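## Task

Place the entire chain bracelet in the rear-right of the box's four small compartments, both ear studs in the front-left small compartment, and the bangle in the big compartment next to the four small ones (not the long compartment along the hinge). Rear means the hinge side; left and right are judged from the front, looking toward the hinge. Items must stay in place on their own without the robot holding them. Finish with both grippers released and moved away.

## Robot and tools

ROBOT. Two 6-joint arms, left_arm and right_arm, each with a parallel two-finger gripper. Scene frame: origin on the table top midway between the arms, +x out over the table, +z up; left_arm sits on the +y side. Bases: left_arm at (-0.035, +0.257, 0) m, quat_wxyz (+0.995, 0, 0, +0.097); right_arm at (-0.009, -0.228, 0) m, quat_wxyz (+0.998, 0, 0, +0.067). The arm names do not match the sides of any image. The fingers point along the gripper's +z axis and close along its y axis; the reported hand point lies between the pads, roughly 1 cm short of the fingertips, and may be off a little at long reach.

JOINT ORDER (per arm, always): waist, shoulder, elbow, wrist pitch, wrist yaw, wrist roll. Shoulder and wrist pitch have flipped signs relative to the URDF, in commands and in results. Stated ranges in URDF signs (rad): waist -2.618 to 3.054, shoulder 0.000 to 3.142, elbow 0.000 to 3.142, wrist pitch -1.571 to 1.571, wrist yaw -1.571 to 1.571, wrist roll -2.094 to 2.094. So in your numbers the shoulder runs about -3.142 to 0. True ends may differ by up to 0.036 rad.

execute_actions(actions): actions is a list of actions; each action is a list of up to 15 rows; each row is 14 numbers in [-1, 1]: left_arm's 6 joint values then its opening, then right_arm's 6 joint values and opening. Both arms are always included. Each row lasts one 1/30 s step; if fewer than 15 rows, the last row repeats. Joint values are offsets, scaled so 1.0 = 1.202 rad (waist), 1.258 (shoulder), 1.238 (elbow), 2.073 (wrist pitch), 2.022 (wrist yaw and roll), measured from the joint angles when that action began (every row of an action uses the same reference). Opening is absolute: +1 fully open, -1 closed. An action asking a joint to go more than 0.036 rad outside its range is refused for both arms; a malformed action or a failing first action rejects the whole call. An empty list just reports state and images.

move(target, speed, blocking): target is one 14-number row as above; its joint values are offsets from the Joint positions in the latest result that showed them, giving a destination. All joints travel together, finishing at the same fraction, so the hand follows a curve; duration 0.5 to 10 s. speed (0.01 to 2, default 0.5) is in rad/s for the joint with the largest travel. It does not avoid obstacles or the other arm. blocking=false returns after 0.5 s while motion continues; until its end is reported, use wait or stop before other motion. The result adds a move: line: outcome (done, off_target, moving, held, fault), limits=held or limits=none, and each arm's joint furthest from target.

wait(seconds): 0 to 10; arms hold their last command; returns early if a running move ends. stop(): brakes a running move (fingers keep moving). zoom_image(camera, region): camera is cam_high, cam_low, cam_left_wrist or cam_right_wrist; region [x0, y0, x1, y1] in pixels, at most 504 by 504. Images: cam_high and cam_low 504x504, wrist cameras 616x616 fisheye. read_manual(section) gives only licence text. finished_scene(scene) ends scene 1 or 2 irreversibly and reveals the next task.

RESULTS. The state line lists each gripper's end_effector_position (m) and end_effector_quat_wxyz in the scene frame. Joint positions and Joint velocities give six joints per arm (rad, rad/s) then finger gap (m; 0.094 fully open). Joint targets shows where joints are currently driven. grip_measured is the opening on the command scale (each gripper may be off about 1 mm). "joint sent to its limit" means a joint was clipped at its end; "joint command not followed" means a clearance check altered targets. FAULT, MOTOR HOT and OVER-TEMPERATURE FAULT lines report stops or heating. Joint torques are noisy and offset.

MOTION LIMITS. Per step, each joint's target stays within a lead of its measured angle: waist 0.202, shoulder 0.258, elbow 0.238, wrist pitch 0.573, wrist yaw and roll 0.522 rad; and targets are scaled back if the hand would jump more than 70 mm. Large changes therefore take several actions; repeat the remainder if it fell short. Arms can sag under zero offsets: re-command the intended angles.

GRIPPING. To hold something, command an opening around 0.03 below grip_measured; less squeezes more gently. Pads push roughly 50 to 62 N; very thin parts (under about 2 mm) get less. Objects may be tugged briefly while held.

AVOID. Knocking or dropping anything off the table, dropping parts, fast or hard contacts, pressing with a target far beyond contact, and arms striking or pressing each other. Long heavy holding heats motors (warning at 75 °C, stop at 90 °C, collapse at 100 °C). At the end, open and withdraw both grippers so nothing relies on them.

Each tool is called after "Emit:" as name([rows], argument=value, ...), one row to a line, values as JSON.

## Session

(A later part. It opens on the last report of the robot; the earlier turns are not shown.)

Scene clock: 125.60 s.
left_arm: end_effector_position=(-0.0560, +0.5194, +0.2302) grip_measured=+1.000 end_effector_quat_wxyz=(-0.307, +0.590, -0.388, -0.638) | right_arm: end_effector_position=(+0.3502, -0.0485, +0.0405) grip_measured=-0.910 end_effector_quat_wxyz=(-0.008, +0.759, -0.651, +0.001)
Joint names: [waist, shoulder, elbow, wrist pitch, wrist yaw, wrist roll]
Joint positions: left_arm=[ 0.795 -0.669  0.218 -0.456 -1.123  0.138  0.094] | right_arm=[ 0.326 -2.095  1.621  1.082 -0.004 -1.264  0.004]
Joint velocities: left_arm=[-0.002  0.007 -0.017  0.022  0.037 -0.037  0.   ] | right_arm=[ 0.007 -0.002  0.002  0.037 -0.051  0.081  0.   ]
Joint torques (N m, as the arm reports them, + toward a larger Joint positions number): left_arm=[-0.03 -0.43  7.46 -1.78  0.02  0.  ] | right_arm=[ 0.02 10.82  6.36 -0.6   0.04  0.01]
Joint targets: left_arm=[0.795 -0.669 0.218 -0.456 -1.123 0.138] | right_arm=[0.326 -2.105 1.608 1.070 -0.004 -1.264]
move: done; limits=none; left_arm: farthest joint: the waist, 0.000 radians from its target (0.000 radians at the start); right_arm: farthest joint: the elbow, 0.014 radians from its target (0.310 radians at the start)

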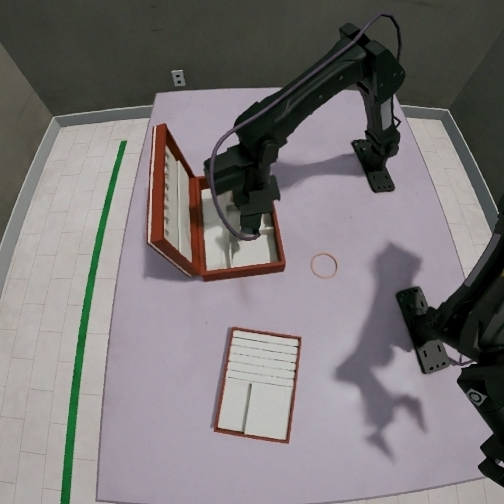

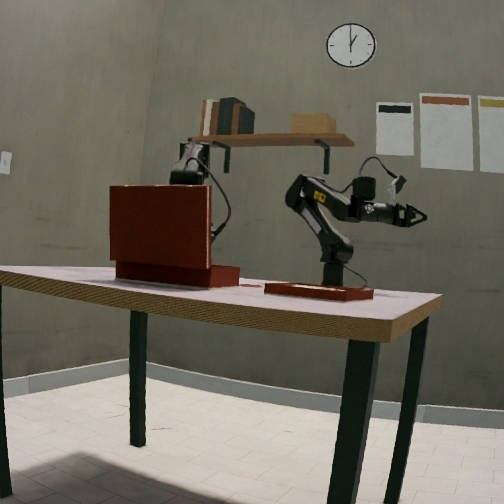

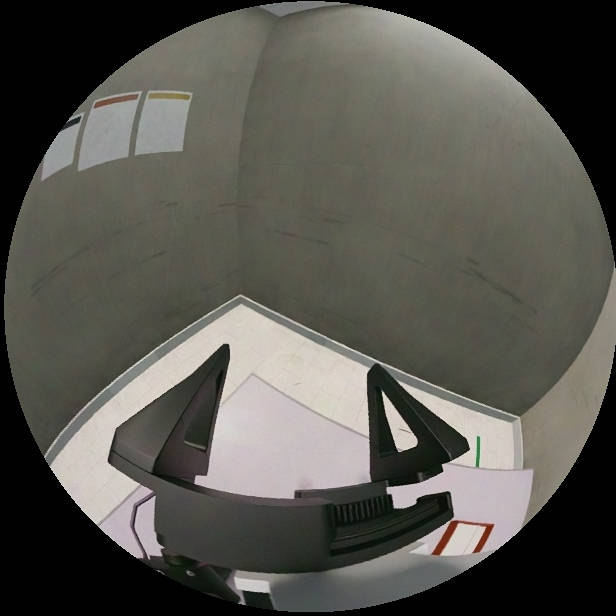

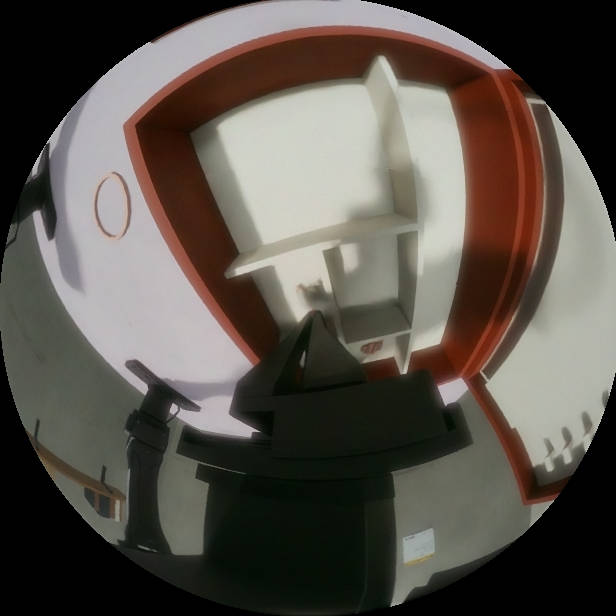

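Emit:
move(target=[0,0,0,0,0,0,1,0,0,-0.04,-0.01,0,0,-0.92], speed=0.1)

Emit:
move(target=[0,0,0,0,0,0,1,0,0,0,0,0,0,-0.72])

Emit:
move(target=[0,0,0,0,0,0,1,0,0.02,0.27,0.17,0,0,-0.72], speed=0.4)

Scene clock: 131.43 s.
left_arm: end_effector_position=(-0.0560, +0.5194, +0.2302) grip_measured=+1.000 end_effector_quat_wxyz=(-0.307, +0.590, -0.388, -0.638) | right_arm: end_effector_position=(+0.3427, -0.0522, +0.0322) grip_measured=-0.910 end_effector_quat_wxyz=(+0.004, +0.759, -0.651, -0.004)
Joint names: [waist, shoulder, elbow, wrist pitch, wrist yaw, wrist roll]
Joint positions: left_arm=[ 0.795 -0.669  0.218 -0.456 -1.123  0.138  0.094] | right_arm=[ 0.326 -2.095  1.588  1.073 -0.004 -1.264  0.004]
Joint velocities: left_arm=[-0.017  0.007  0.002 -0.051 -0.007 -0.037  0.   ] | right_arm=[ 0.002  0.007 -0.012  0.022  0.022 -0.007 -0.   ]
Joint torques (N m, as the arm reports them, + toward a larger Joint positions number): left_arm=[-0.01 -0.42  7.53 -1.79  0.01 -0.02] | right_arm=[-0.04 11.67  6.04 -0.57  0.04 -0.04]
Joint targets: left_arm=[0.795 -0.669 0.218 -0.456 -1.123 0.138] | right_arm=[0.326 -2.095 1.572 1.061 -0.004 -1.264]
move: done; limits=none; left_arm: farthest joint: the waist, 0.000 radians from its target (0.000 radians at the start); right_arm: farthest joint: the elbow, 0.016 radians from its target (0.050 radians at the start)

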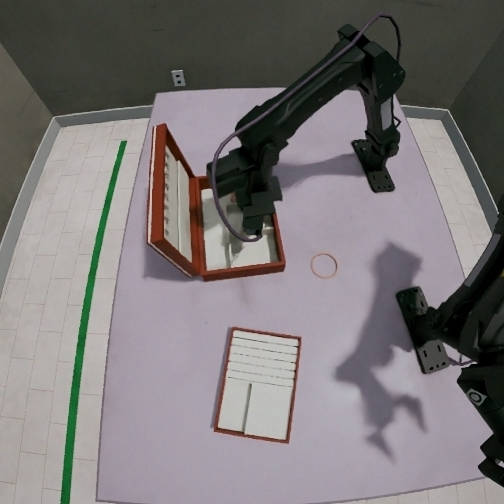

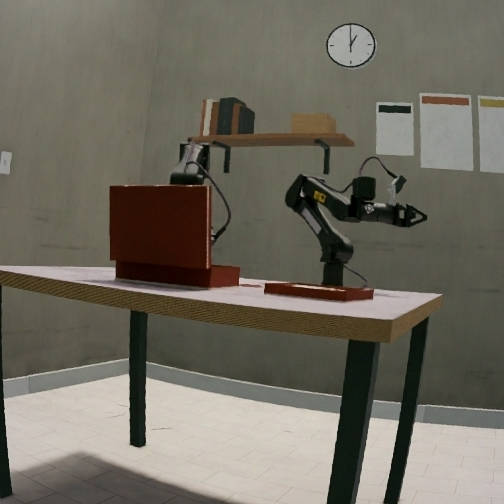

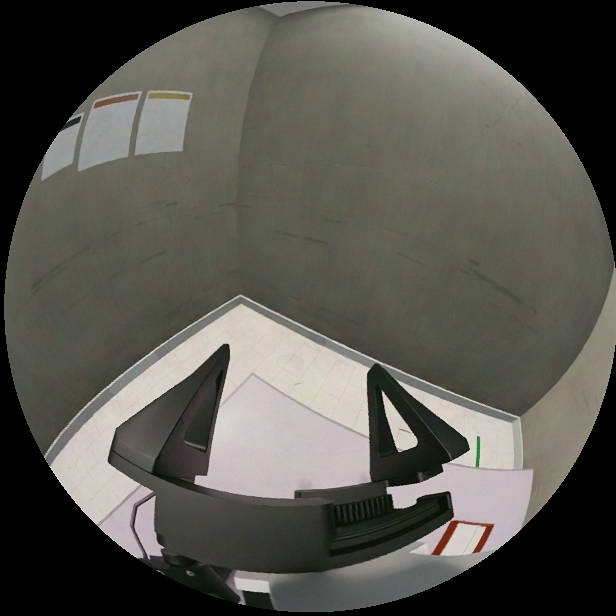

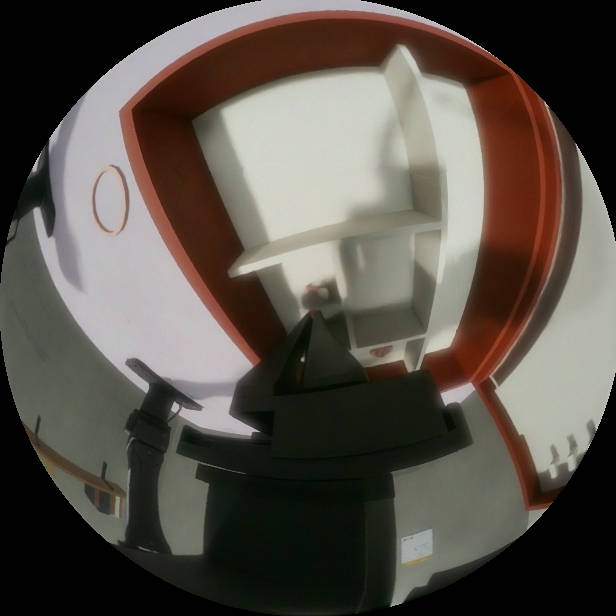

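Scene clock: 131.93 s.
left_arm: end_effector_position=(-0.0560, +0.5194, +0.2302) grip_measured=+1.000 end_effector_quat_wxyz=(-0.307, +0.590, -0.388, -0.638) | right_arm: end_effector_position=(+0.3427, -0.0522, +0.0322) grip_measured=-0.723 end_effector_quat_wxyz=(+0.004, +0.759, -0.651, -0.004)
Joint names: [waist, shoulder, elbow, wrist pitch, wrist yaw, wrist roll]
Joint positions: left_arm=[ 0.795 -0.669  0.218 -0.456 -1.123  0.138  0.094] | right_arm=[ 0.326 -2.095  1.588  1.073 -0.004 -1.264  0.013]
Joint velocities: left_arm=[ 0.012 -0.002 -0.017 -0.037  0.007  0.007  0.   ] | right_arm=[ 0.002 -0.002  0.002  0.007  0.037 -0.051 -0.   ]
Joint torques (N m, as the arm reports them, + toward a larger Joint positions number): left_arm=[-0.06 -0.42  7.49 -1.78  0.   -0.03] | right_arm=[-0.06 11.6   7.52 -0.42  0.03 -0.03]
Joint targets: left_arm=[0.795 -0.669 0.218 -0.456 -1.123 0.138] | right_arm=[0.326 -2.095 1.588 1.073 -0.004 -1.264]
move: done; limits=none; left_arm: farthest joint: the waist, 0.000 radians from its target (0.000 radians at the start); right_arm: farthest joint: the waist, 0.000 radians from its target (0.000 radians at the start)

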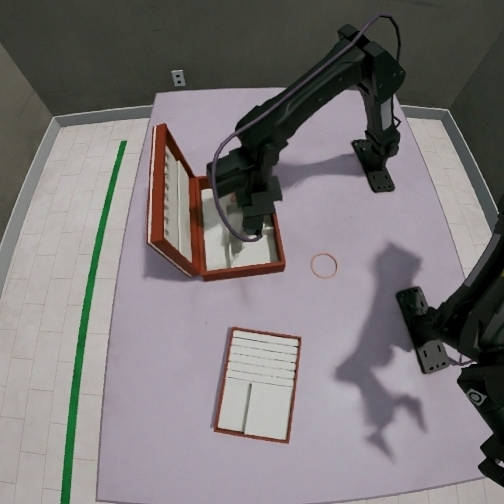

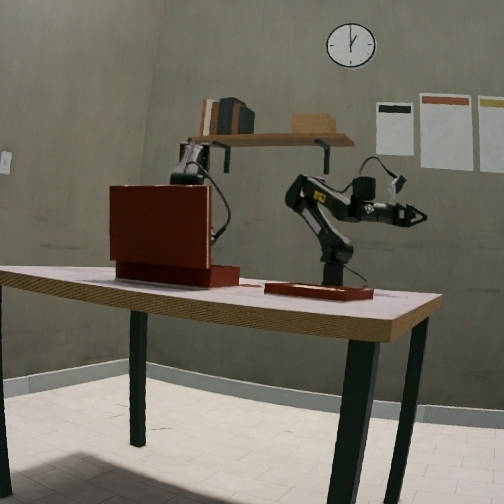

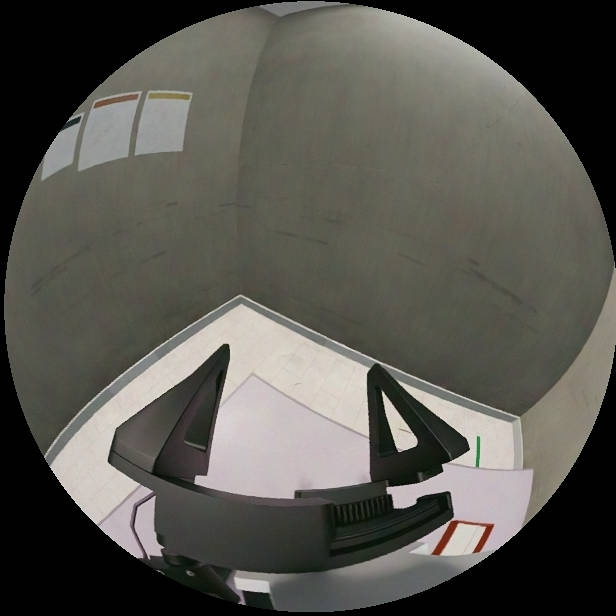

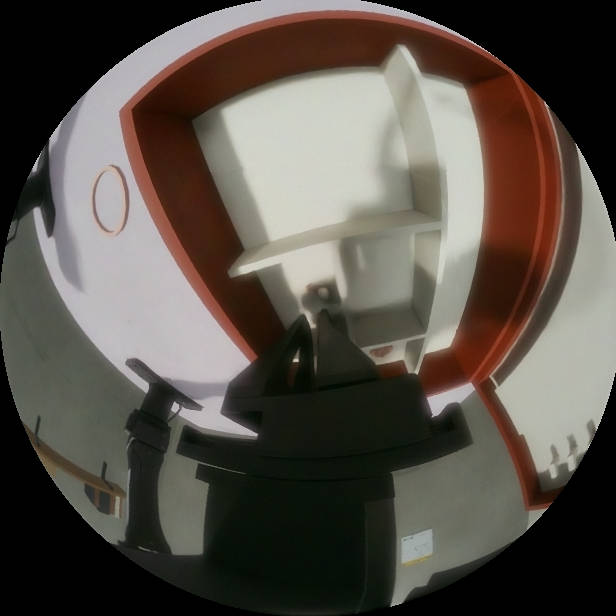

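Scene clock: 133.53 s.
left_arm: end_effector_position=(-0.0560, +0.5194, +0.2302) grip_measured=+1.000 end_effector_quat_wxyz=(-0.307, +0.590, -0.388, -0.638) | right_arm: end_effector_position=(+0.3466, -0.0503, +0.1180) grip_measured=-0.723 end_effector_quat_wxyz=(+0.004, +0.759, -0.651, -0.004)
Joint names: [waist, shoulder, elbow, wrist pitch, wrist yaw, wrist roll]
Joint positions: left_arm=[ 0.795 -0.669  0.218 -0.456 -1.123  0.138  0.094] | right_arm=[ 0.326 -2.077  1.905  1.407 -0.004 -1.264  0.013]
Joint velocities: left_arm=[ 0.007  0.022 -0.012  0.022  0.022 -0.051  0.   ] | right_arm=[-0.002 -0.007 -0.002  0.022 -0.022 -0.081  0.   ]
Joint torques (N m, as the arm reports them, + toward a larger Joint positions number): left_arm=[ 0.04 -0.43  7.53 -1.8   0.01 -0.01] | right_arm=[ 0.01 12.28  9.31 -0.18  0.02  0.  ]
Joint targets: left_arm=[0.795 -0.669 0.218 -0.456 -1.123 0.138] | right_arm=[0.326 -2.070 1.922 1.426 -0.004 -1.264]
move: done; limits=none; left_arm: farthest joint: the waist, 0.000 radians from its target (0.000 radians at the start); right_arm: farthest joint: the elbow, 0.018 radians from its target (0.335 radians at the start)

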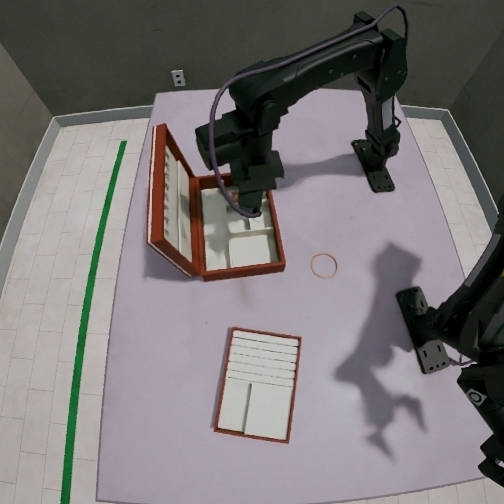

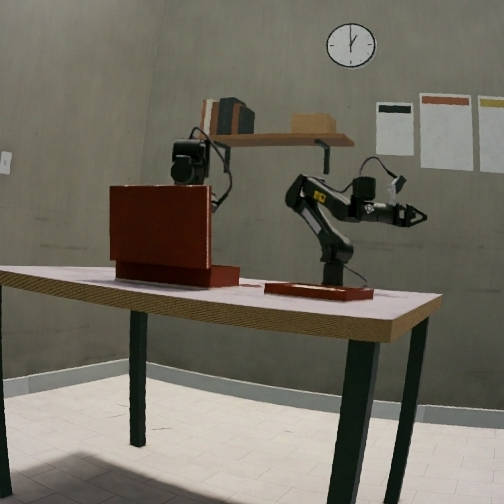

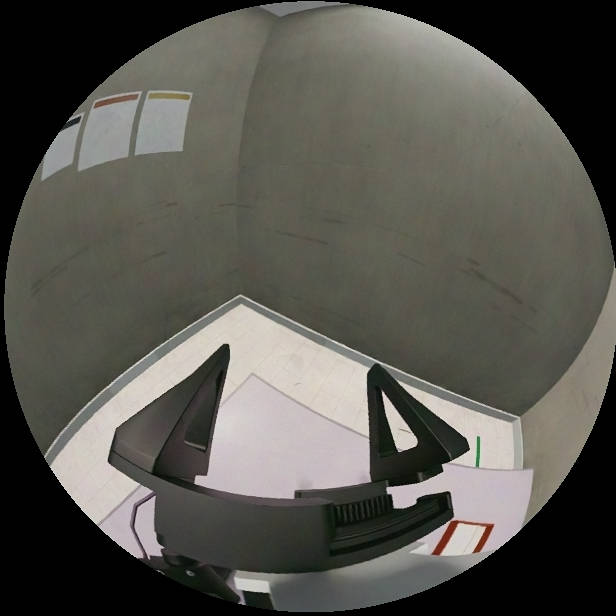

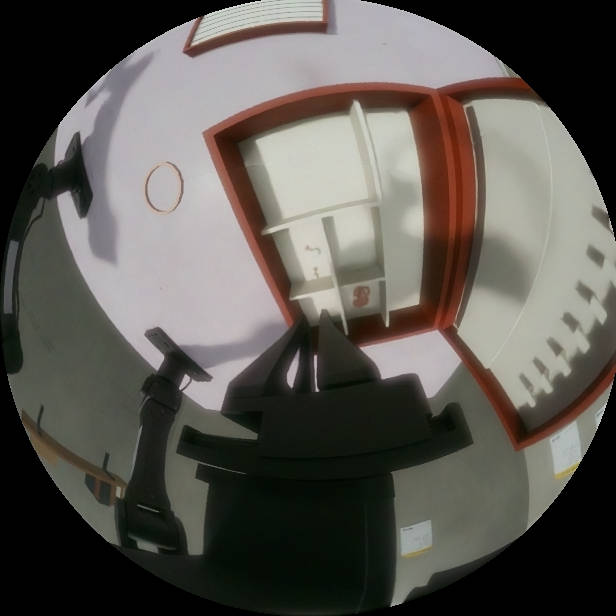

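Emit:
move(target=[0,0,0,0,0,0,1,0.46,0.11,-0.21,-0.07,0,0.264,0.85], speed=0.6)

Scene clock: 140.27 s.
left_arm: end_effector_position=(-0.0560, +0.5194, +0.2302) grip_measured=+1.000 end_effector_quat_wxyz=(-0.307, +0.590, -0.388, -0.638) | right_arm: end_effector_position=(+0.1854, +0.0882, +0.1012) grip_measured=+0.847 end_effector_quat_wxyz=(-0.000, +0.770, -0.638, -0.000)
Joint names: [waist, shoulder, elbow, wrist pitch, wrist yaw, wrist roll]
Joint positions: left_arm=[ 0.795 -0.669  0.218 -0.456 -1.123  0.138  0.094] | right_arm=[ 0.884 -1.956  1.661  1.276 -0.    -0.741  0.087]
Joint velocities: left_arm=[-0.012  0.007 -0.012  0.022 -0.022 -0.022  0.   ] | right_arm=[ 0.002  0.007  0.002 -0.007 -0.037  0.037  0.001]
Joint torques (N m, as the arm reports them, + toward a larger Joint positions number): left_arm=[-0.01 -0.43  7.51 -1.79  0.02 -0.03] | right_arm=[-0.49 11.99  6.24 -0.64 -0.01  0.06]
Joint targets: left_arm=[0.795 -0.669 0.218 -0.456 -1.123 0.138] | right_arm=[0.879 -1.939 1.645 1.262 -0.004 -0.731]
move: done; limits=none; left_arm: farthest joint: the waist, 0.000 radians from its target (0.000 radians at the start); right_arm: farthest joint: the shoulder, 0.017 radians from its target (0.139 radians at the start)

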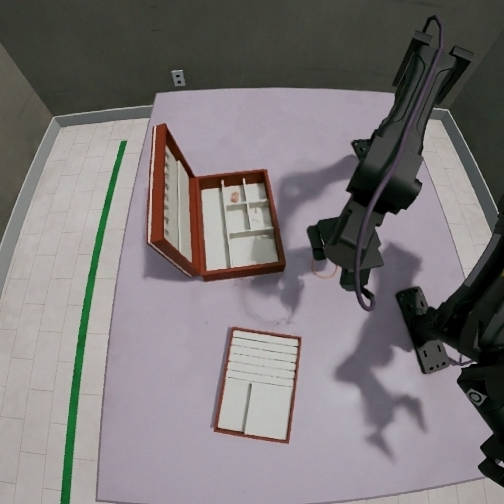

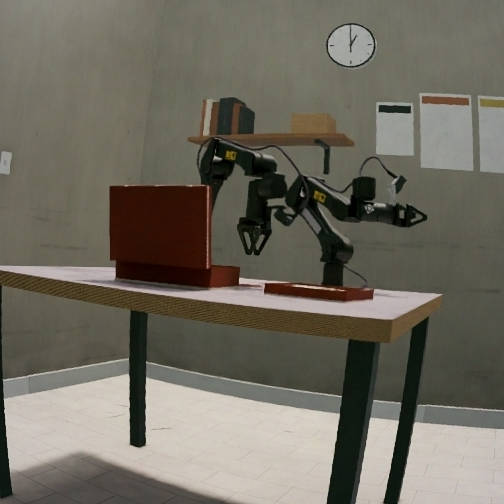

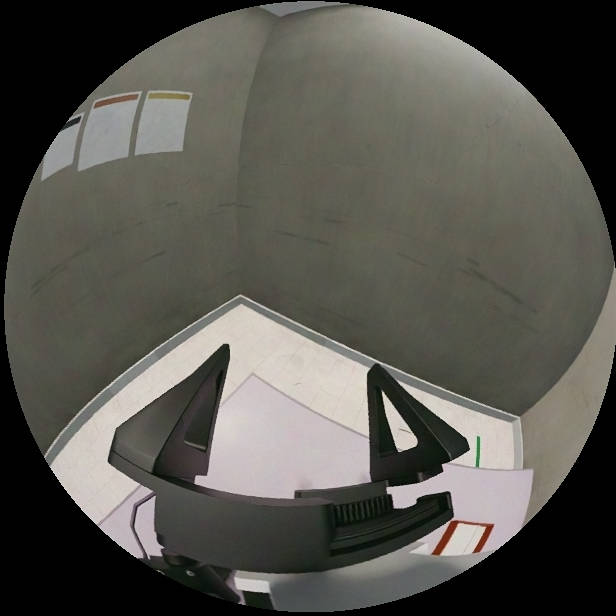

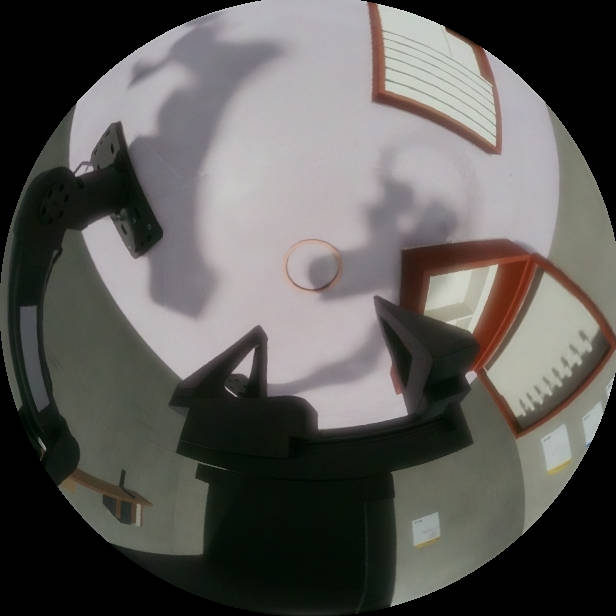

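Emit:
move(target=[0,0,0,0,0,0,1,-0.006,-0.08,-0.118,-0.114,0,0,0.85], speed=0.3)

Scene clock: 144.60 s.
left_arm: end_effector_position=(-0.0560, +0.5194, +0.2302) grip_measured=+1.000 end_effector_quat_wxyz=(-0.307, +0.590, -0.388, -0.638) | right_arm: end_effector_position=(+0.1917, +0.0984, +0.0355) grip_measured=+0.847 end_effector_quat_wxyz=(+0.001, +0.770, -0.638, +0.000)
Joint names: [waist, shoulder, elbow, wrist pitch, wrist yaw, wrist roll]
Joint positions: left_arm=[ 0.795 -0.669  0.218 -0.456 -1.123  0.138  0.094] | right_arm=[ 0.884 -2.047  1.528  1.054 -0.    -0.74   0.087]
Joint velocities: left_arm=[ 0.012  0.012 -0.007 -0.007 -0.007 -0.022  0.   ] | right_arm=[-0.007 -0.007 -0.012  0.007  0.007 -0.007 -0.   ]
Joint torques (N m, as the arm reports them, + toward a larger Joint positions number): left_arm=[-0.02 -0.44  7.52 -1.78  0.01 -0.02] | right_arm=[-0.59 10.37  6.38 -0.59  0.05 -0.04]
Joint targets: left_arm=[0.795 -0.669 0.218 -0.456 -1.123 0.138] | right_arm=[0.877 -2.056 1.515 1.040 -0.000 -0.741]
move: done; limits=none; left_arm: farthest joint: the waist, 0.000 radians from its target (0.000 radians at the start); right_arm: farthest joint: the wrist pitch, 0.014 radians from its target (0.236 radians at the start)

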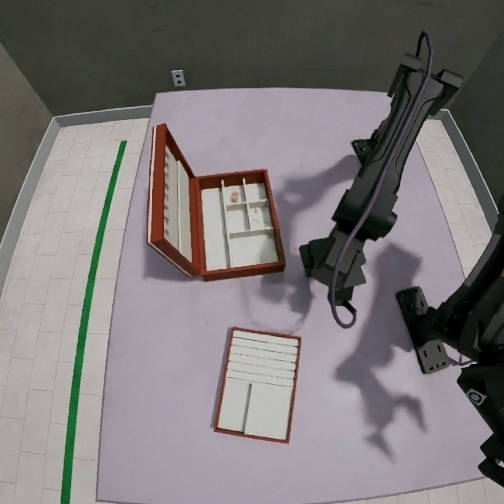

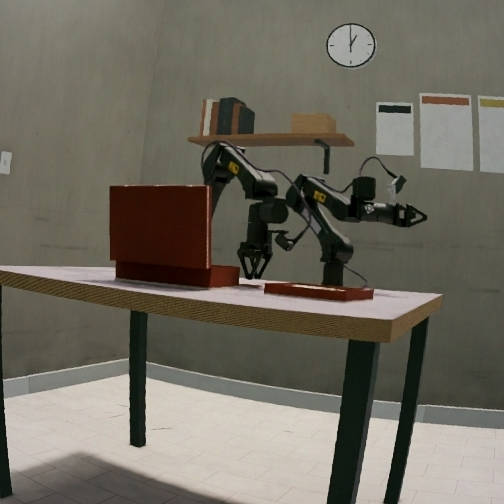

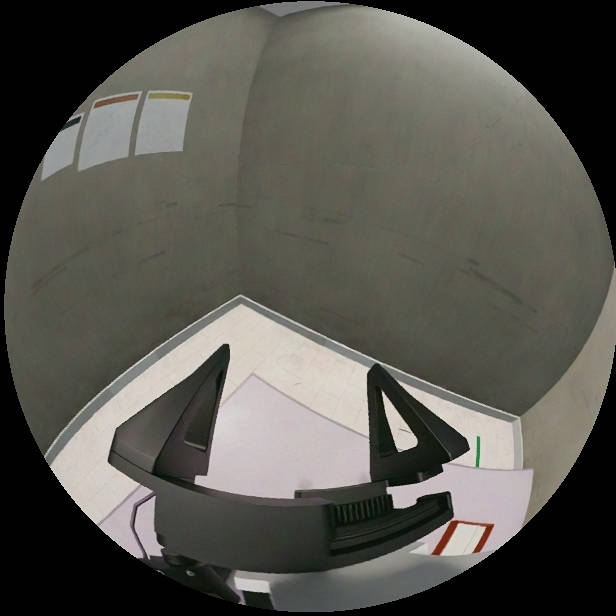

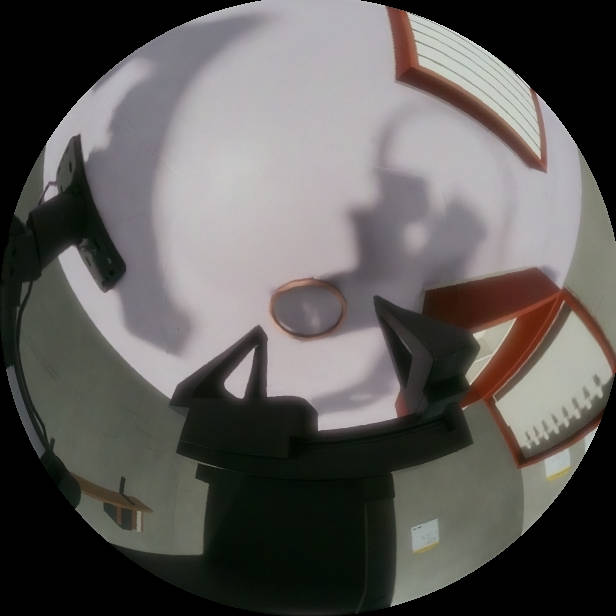

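Emit:
move(target=[0,0,0,0,0,0,1,-0.012,0.018,-0.09,-0.048,0,0,0.85], speed=0.15)

Scene clock: 148.73 s.
left_arm: end_effector_position=(-0.0560, +0.5194, +0.2302) grip_measured=+1.000 end_effector_quat_wxyz=(-0.307, +0.590, -0.388, -0.638) | right_arm: end_effector_position=(+0.1888, +0.0897, +0.0161) grip_measured=+0.847 end_effector_quat_wxyz=(+0.001, +0.768, -0.640, +0.000)
Joint names: [waist, shoulder, elbow, wrist pitch, wrist yaw, wrist roll]
Joint positions: left_arm=[ 0.795 -0.669  0.218 -0.456 -1.123  0.138  0.094] | right_arm=[ 0.878 -2.038  1.434  0.968 -0.    -0.741  0.087]
Joint velocities: left_arm=[-0.022 -0.002 -0.002  0.095 -0.022  0.11   0.   ] | right_arm=[-0.017 -0.017 -0.002  0.051 -0.051 -0.022 -0.002]
Joint torques (N m, as the arm reports them, + toward a larger Joint positions number): left_arm=[-0.02 -0.38  7.53 -1.79  0.01 -0.02] | right_arm=[-0.73 12.12  5.85 -0.57  0.01 -0.03]
Joint targets: left_arm=[0.795 -0.669 0.218 -0.456 -1.123 0.138] | right_arm=[0.870 -2.024 1.417 0.954 -0.000 -0.741]
move: done; limits=none; left_arm: farthest joint: the waist, 0.000 radians from its target (0.000 radians at the start); right_arm: farthest joint: the elbow, 0.017 radians from its target (0.112 radians at the start)

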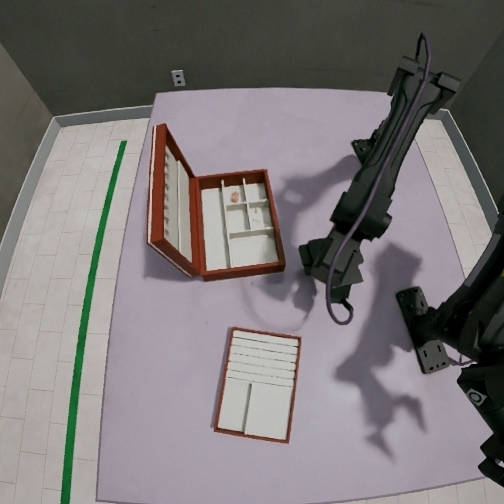

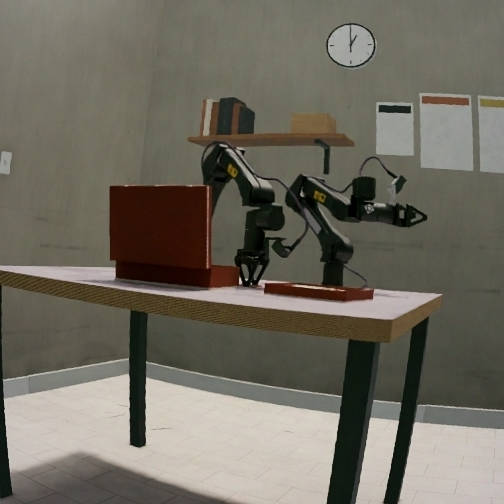

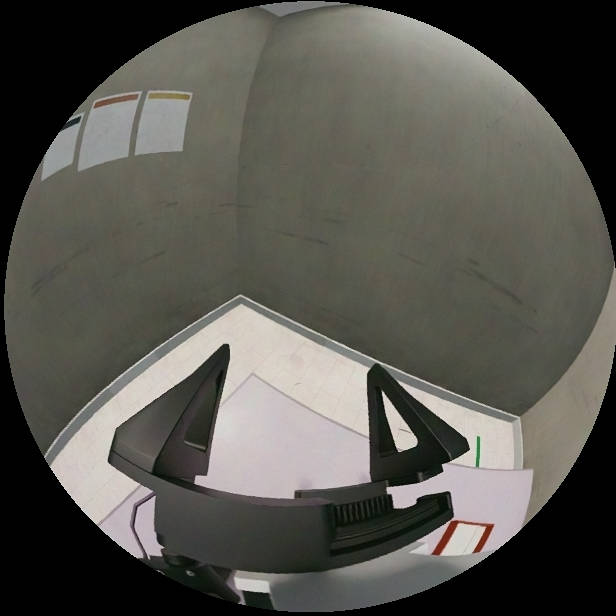

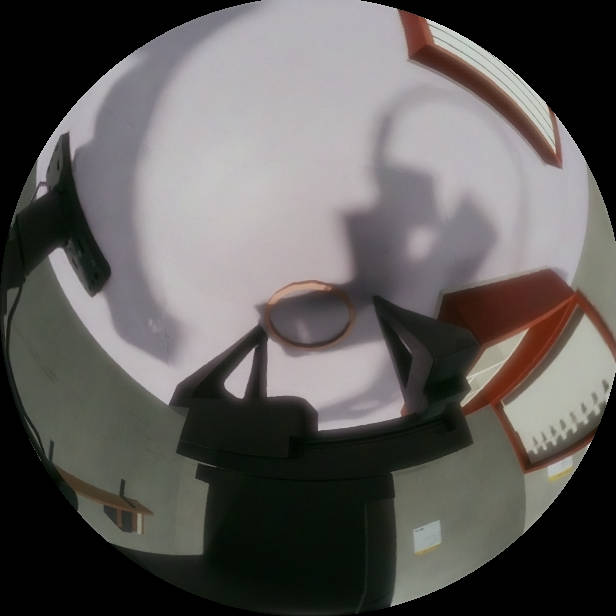

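Good enough; slightly lower and close.

Emit:
move(target=[0,0,0,0,0,0,1,0,0,-0.022,0,0,0,0.85], speed=0.1)

Emit:
execute_actions([
  [[0,0,0,0,0,0,1,0,0,0,0,0,0,0.7],[0,0,0,0,0,0,1,0,0,0,0,0,0,0.7],[0,0,0,0,0,0,1,0,0,0,0,0,0,0.6],[0,0,0,0,0,0,1,0,0,0,0,0,0,0.6],[0,0,0,0,0,0,1,0,0,0,0,0,0,0.5],[0,0,0,0,0,0,1,0,0,0,0,0,0,0.5],[0,0,0,0,0,0,1,0,0,0,0,0,0,0.4],[0,0,0,0,0,0,1,0,0,0,0,0,0,0.4],[0,0,0,0,0,0,1,0,0,0,0,0,0,0.35],[0,0,0,0,0,0,1,0,0,0,0,0,0,0.3],[0,0,0,0,0,0,1,0,0,0,0,0,0,0.26],[0,0,0,0,0,0,1,0,0,0,0,0,0,0.22]],
  [[0,0,0,0,0,0,1,0,0,0,0,0,0,0.22]],
])

Scene clock: 155.13 s.
left_arm: end_effector_position=(-0.0560, +0.5194, +0.2302) grip_measured=+1.000 end_effector_quat_wxyz=(-0.307, +0.590, -0.388, -0.638) | right_arm: end_effector_position=(+0.1879, +0.0883, +0.0148) grip_measured=+0.847 end_effector_quat_wxyz=(+0.003, +0.768, -0.640, +0.000)
Joint names: [waist, shoulder, elbow, wrist pitch, wrist yaw, wrist roll]
Joint positions: left_arm=[ 0.795 -0.669  0.218 -0.456 -1.123  0.138  0.094] | right_arm=[ 0.878 -2.038  1.428  0.968 -0.001 -0.741  0.087]
Joint velocities: left_arm=[-0.002 -0.002 -0.022 -0.081  0.066  0.066  0.   ] | right_arm=[ 0.007  0.007  0.002  0.007 -0.051  0.051  0.001]
Joint torques (N m, as the arm reports them, + toward a larger Joint positions number): left_arm=[-0.04 -0.41  7.54 -1.79  0.02 -0.03] | right_arm=[ 0.14 10.94  5.28 -0.41  0.02 -0.01]
Joint targets: left_arm=[0.795 -0.669 0.218 -0.456 -1.123 0.138] | right_arm=[0.878 -2.038 1.406 0.968 -0.001 -0.741]
move: off_target (right_arm); limits=none; left_arm: farthest joint: the waist, 0.000 radians from its target (0.000 radians at the start); right_arm: farthest joint: the elbow, 0.022 radians from its target (0.027 radians at the start)

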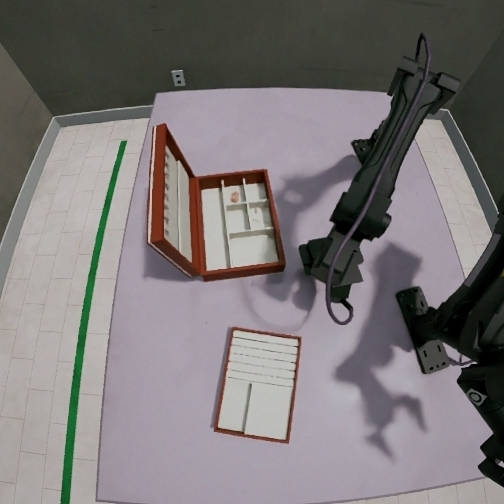

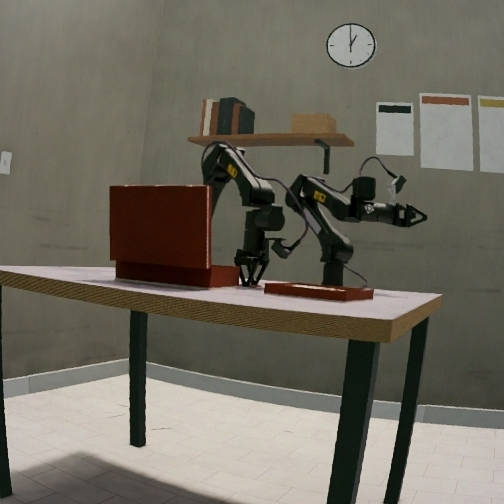

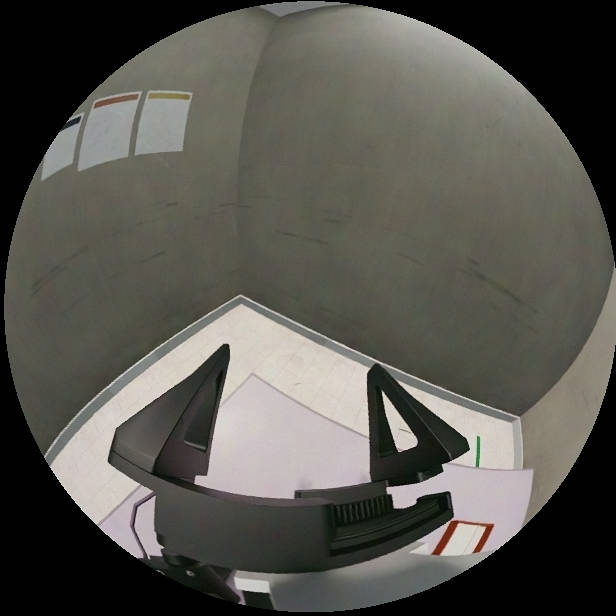

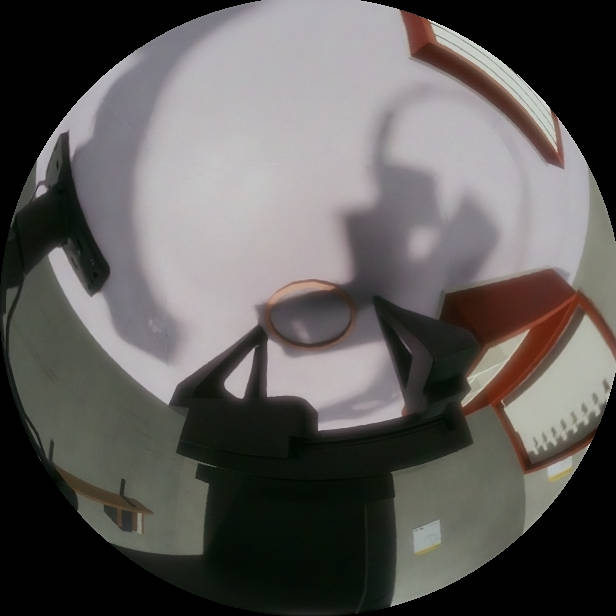

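Scene clock: 156.13 s.
left_arm: end_effector_position=(-0.0560, +0.5194, +0.2302) grip_measured=+1.000 end_effector_quat_wxyz=(-0.307, +0.590, -0.388, -0.638) | right_arm: end_effector_position=(+0.1878, +0.0882, +0.0148) grip_measured=+0.350 end_effector_quat_wxyz=(+0.003, +0.768, -0.640, +0.000)
Joint names: [waist, shoulder, elbow, wrist pitch, wrist yaw, wrist roll]
Joint positions: left_arm=[ 0.795 -0.669  0.218 -0.456 -1.123  0.138  0.094] | right_arm=[ 0.878 -2.038  1.428  0.968 -0.001 -0.741  0.063]
Joint velocities: left_arm=[-0.007  0.007 -0.012  0.066  0.037  0.007  0.   ] | right_arm=[-0.002  0.002  0.007 -0.022  0.022  0.037  0.   ]
Joint torques (N m, as the arm reports them, + toward a larger Joint positions number): left_arm=[-0.06 -0.48  7.52 -1.79  0.01 -0.02] | right_arm=[-0.05 10.9   7.38 -0.45  0.03 -0.01]
Joint targets: left_arm=[0.795 -0.669 0.218 -0.456 -1.123 0.138] | right_arm=[0.878 -2.038 1.428 0.968 -0.001 -0.741]

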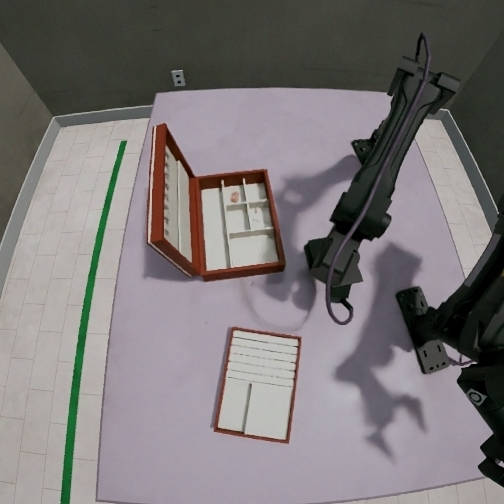

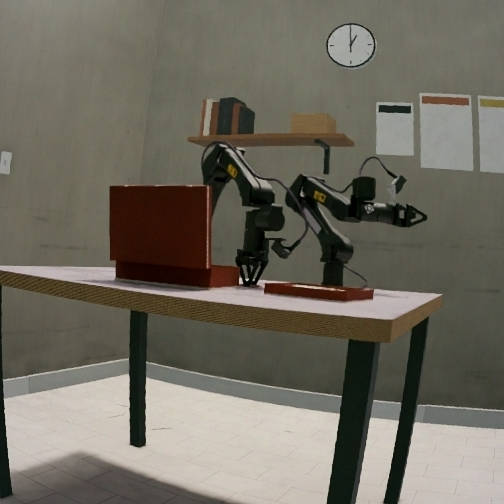

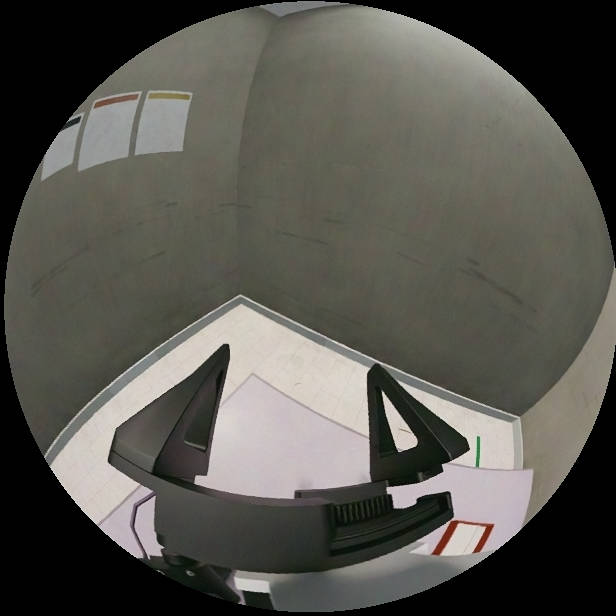

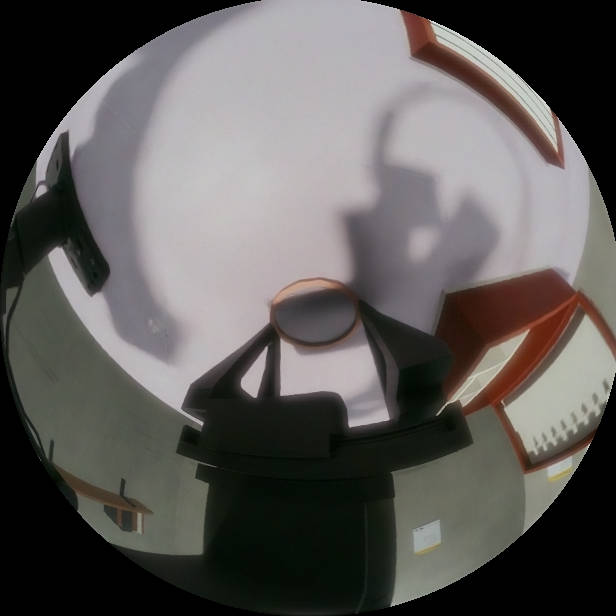

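Emit:
move(target=[0,0,0,0,0,0,1,0,0.075,0.23,0.17,0,0,0.31], speed=0.4)

Scene clock: 161.17 s.
left_arm: end_effector_position=(-0.0560, +0.5194, +0.2302) grip_measured=+1.000 end_effector_quat_wxyz=(-0.307, +0.590, -0.388, -0.638) | right_arm: end_effector_position=(+0.1880, +0.0886, +0.1108) grip_measured=+0.350 end_effector_quat_wxyz=(-0.004, +0.768, -0.640, -0.001)
Joint names: [waist, shoulder, elbow, wrist pitch, wrist yaw, wrist roll]
Joint positions: left_arm=[ 0.795 -0.669  0.218 -0.456 -1.123  0.138  0.094] | right_arm=[ 0.878 -1.953  1.695  1.304 -0.001 -0.741  0.063]
Joint velocities: left_arm=[ 0.002  0.007  0.002  0.037  0.007 -0.007  0.   ] | right_arm=[ 0.002  0.017  0.007 -0.007  0.066  0.037 -0.002]
Joint torques (N m, as the arm reports them, + toward a larger Joint positions number): left_arm=[ 0.08 -0.42  7.48 -1.78  0.01 -0.02] | right_arm=[ 0.05 11.31  9.46 -0.29  0.04  0.  ]
Joint targets: left_arm=[0.795 -0.669 0.218 -0.456 -1.123 0.138] | right_arm=[0.878 -1.944 1.713 1.320 -0.001 -0.741]
move: done; limits=none; left_arm: farthest joint: the waist, 0.000 radians from its target (0.000 radians at the start); right_arm: farthest joint: the elbow, 0.017 radians from its target (0.284 radians at the start)

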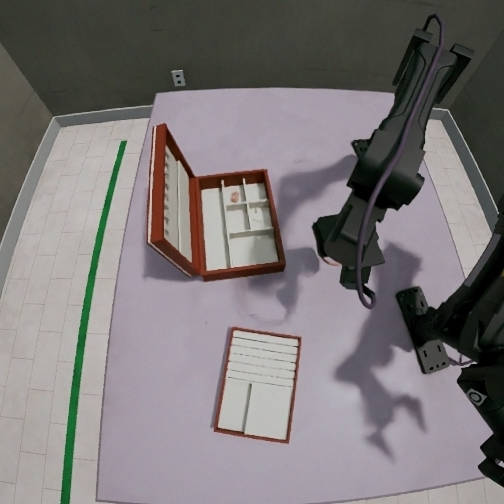

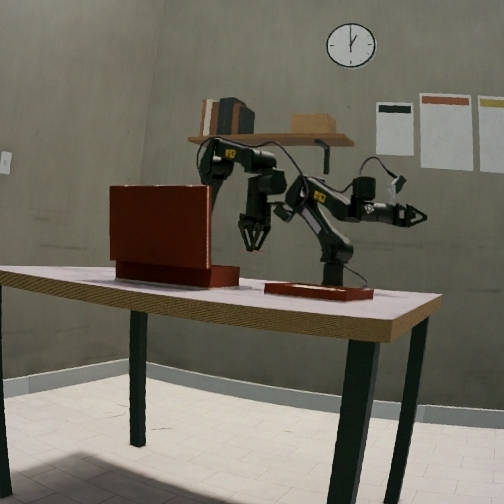

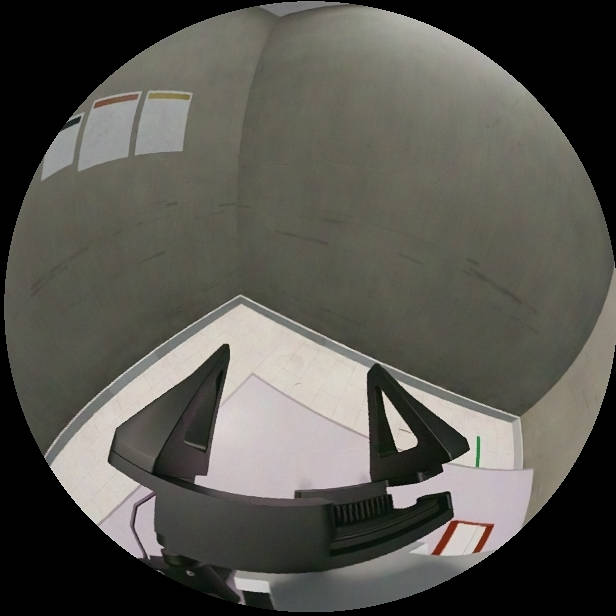

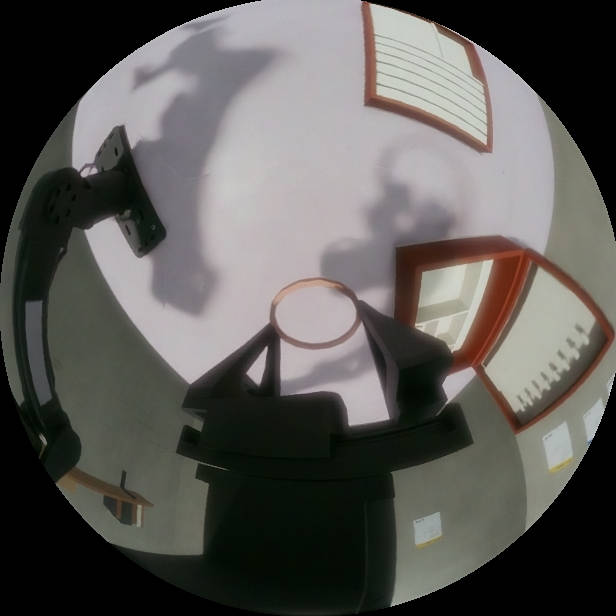

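Emit:
move(target=[0,0,0,0,0,0,1,-0.329,-0.275,0.4,0.08,0,-0.197,0.31], speed=0.5)

Scene clock: 165.60 s.
left_arm: end_effector_position=(-0.0560, +0.5194, +0.2302) grip_measured=+1.000 end_effector_quat_wxyz=(-0.307, +0.590, -0.388, -0.638) | right_arm: end_effector_position=(+0.3541, +0.0270, +0.0995) grip_measured=+0.350 end_effector_quat_wxyz=(+0.001, +0.764, -0.645, +0.000)
Joint names: [waist, shoulder, elbow, wrist pitch, wrist yaw, wrist roll]
Joint positions: left_arm=[ 0.795 -0.669  0.218 -0.456 -1.123  0.138  0.094] | right_arm=[ 0.477 -2.288  2.168  1.453  0.001 -1.129  0.063]
Joint velocities: left_arm=[-0.017 -0.002  0.002 -0.022  0.037  0.037  0.   ] | right_arm=[-0.002  0.002 -0.012  0.066 -0.037 -0.022 -0.   ]
Joint torques (N m, as the arm reports them, + toward a larger Joint positions number): left_arm=[ 0.   -0.52  7.5  -1.79  0.   -0.02] | right_arm=[ 0.36 12.29  9.79 -0.22  0.   -0.13]
Joint targets: left_arm=[0.795 -0.669 0.218 -0.456 -1.123 0.138] | right_arm=[0.483 -2.299 2.191 1.470 -0.001 -1.139]
move: off_target (right_arm); limits=none; left_arm: farthest joint: the waist, 0.000 radians from its target (0.000 radians at the start); right_arm: farthest joint: the elbow, 0.022 radians from its target (0.495 radians at the start)

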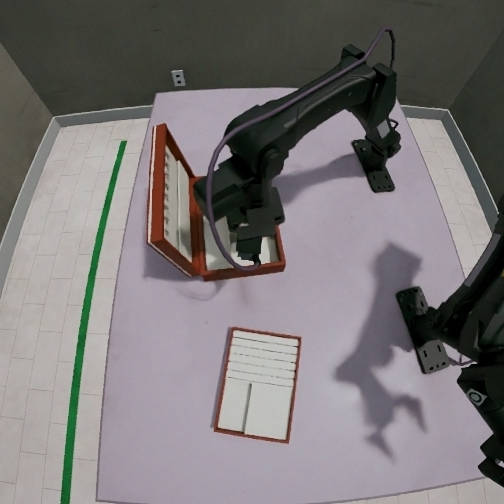

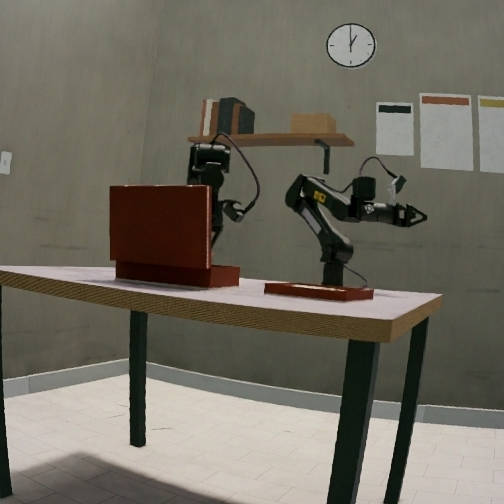

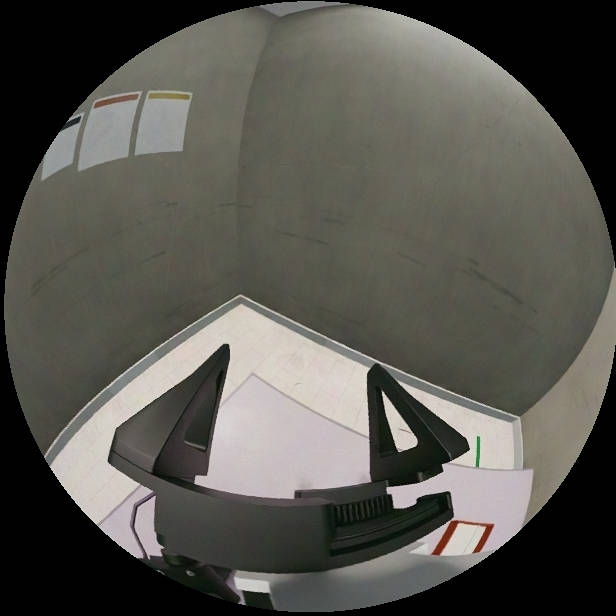

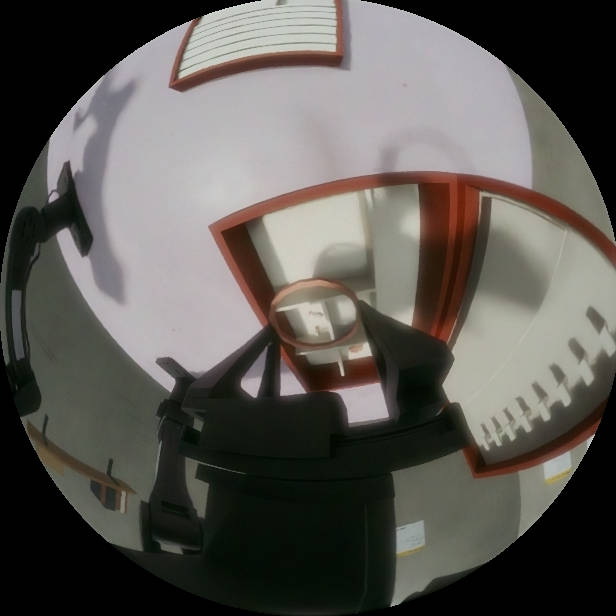

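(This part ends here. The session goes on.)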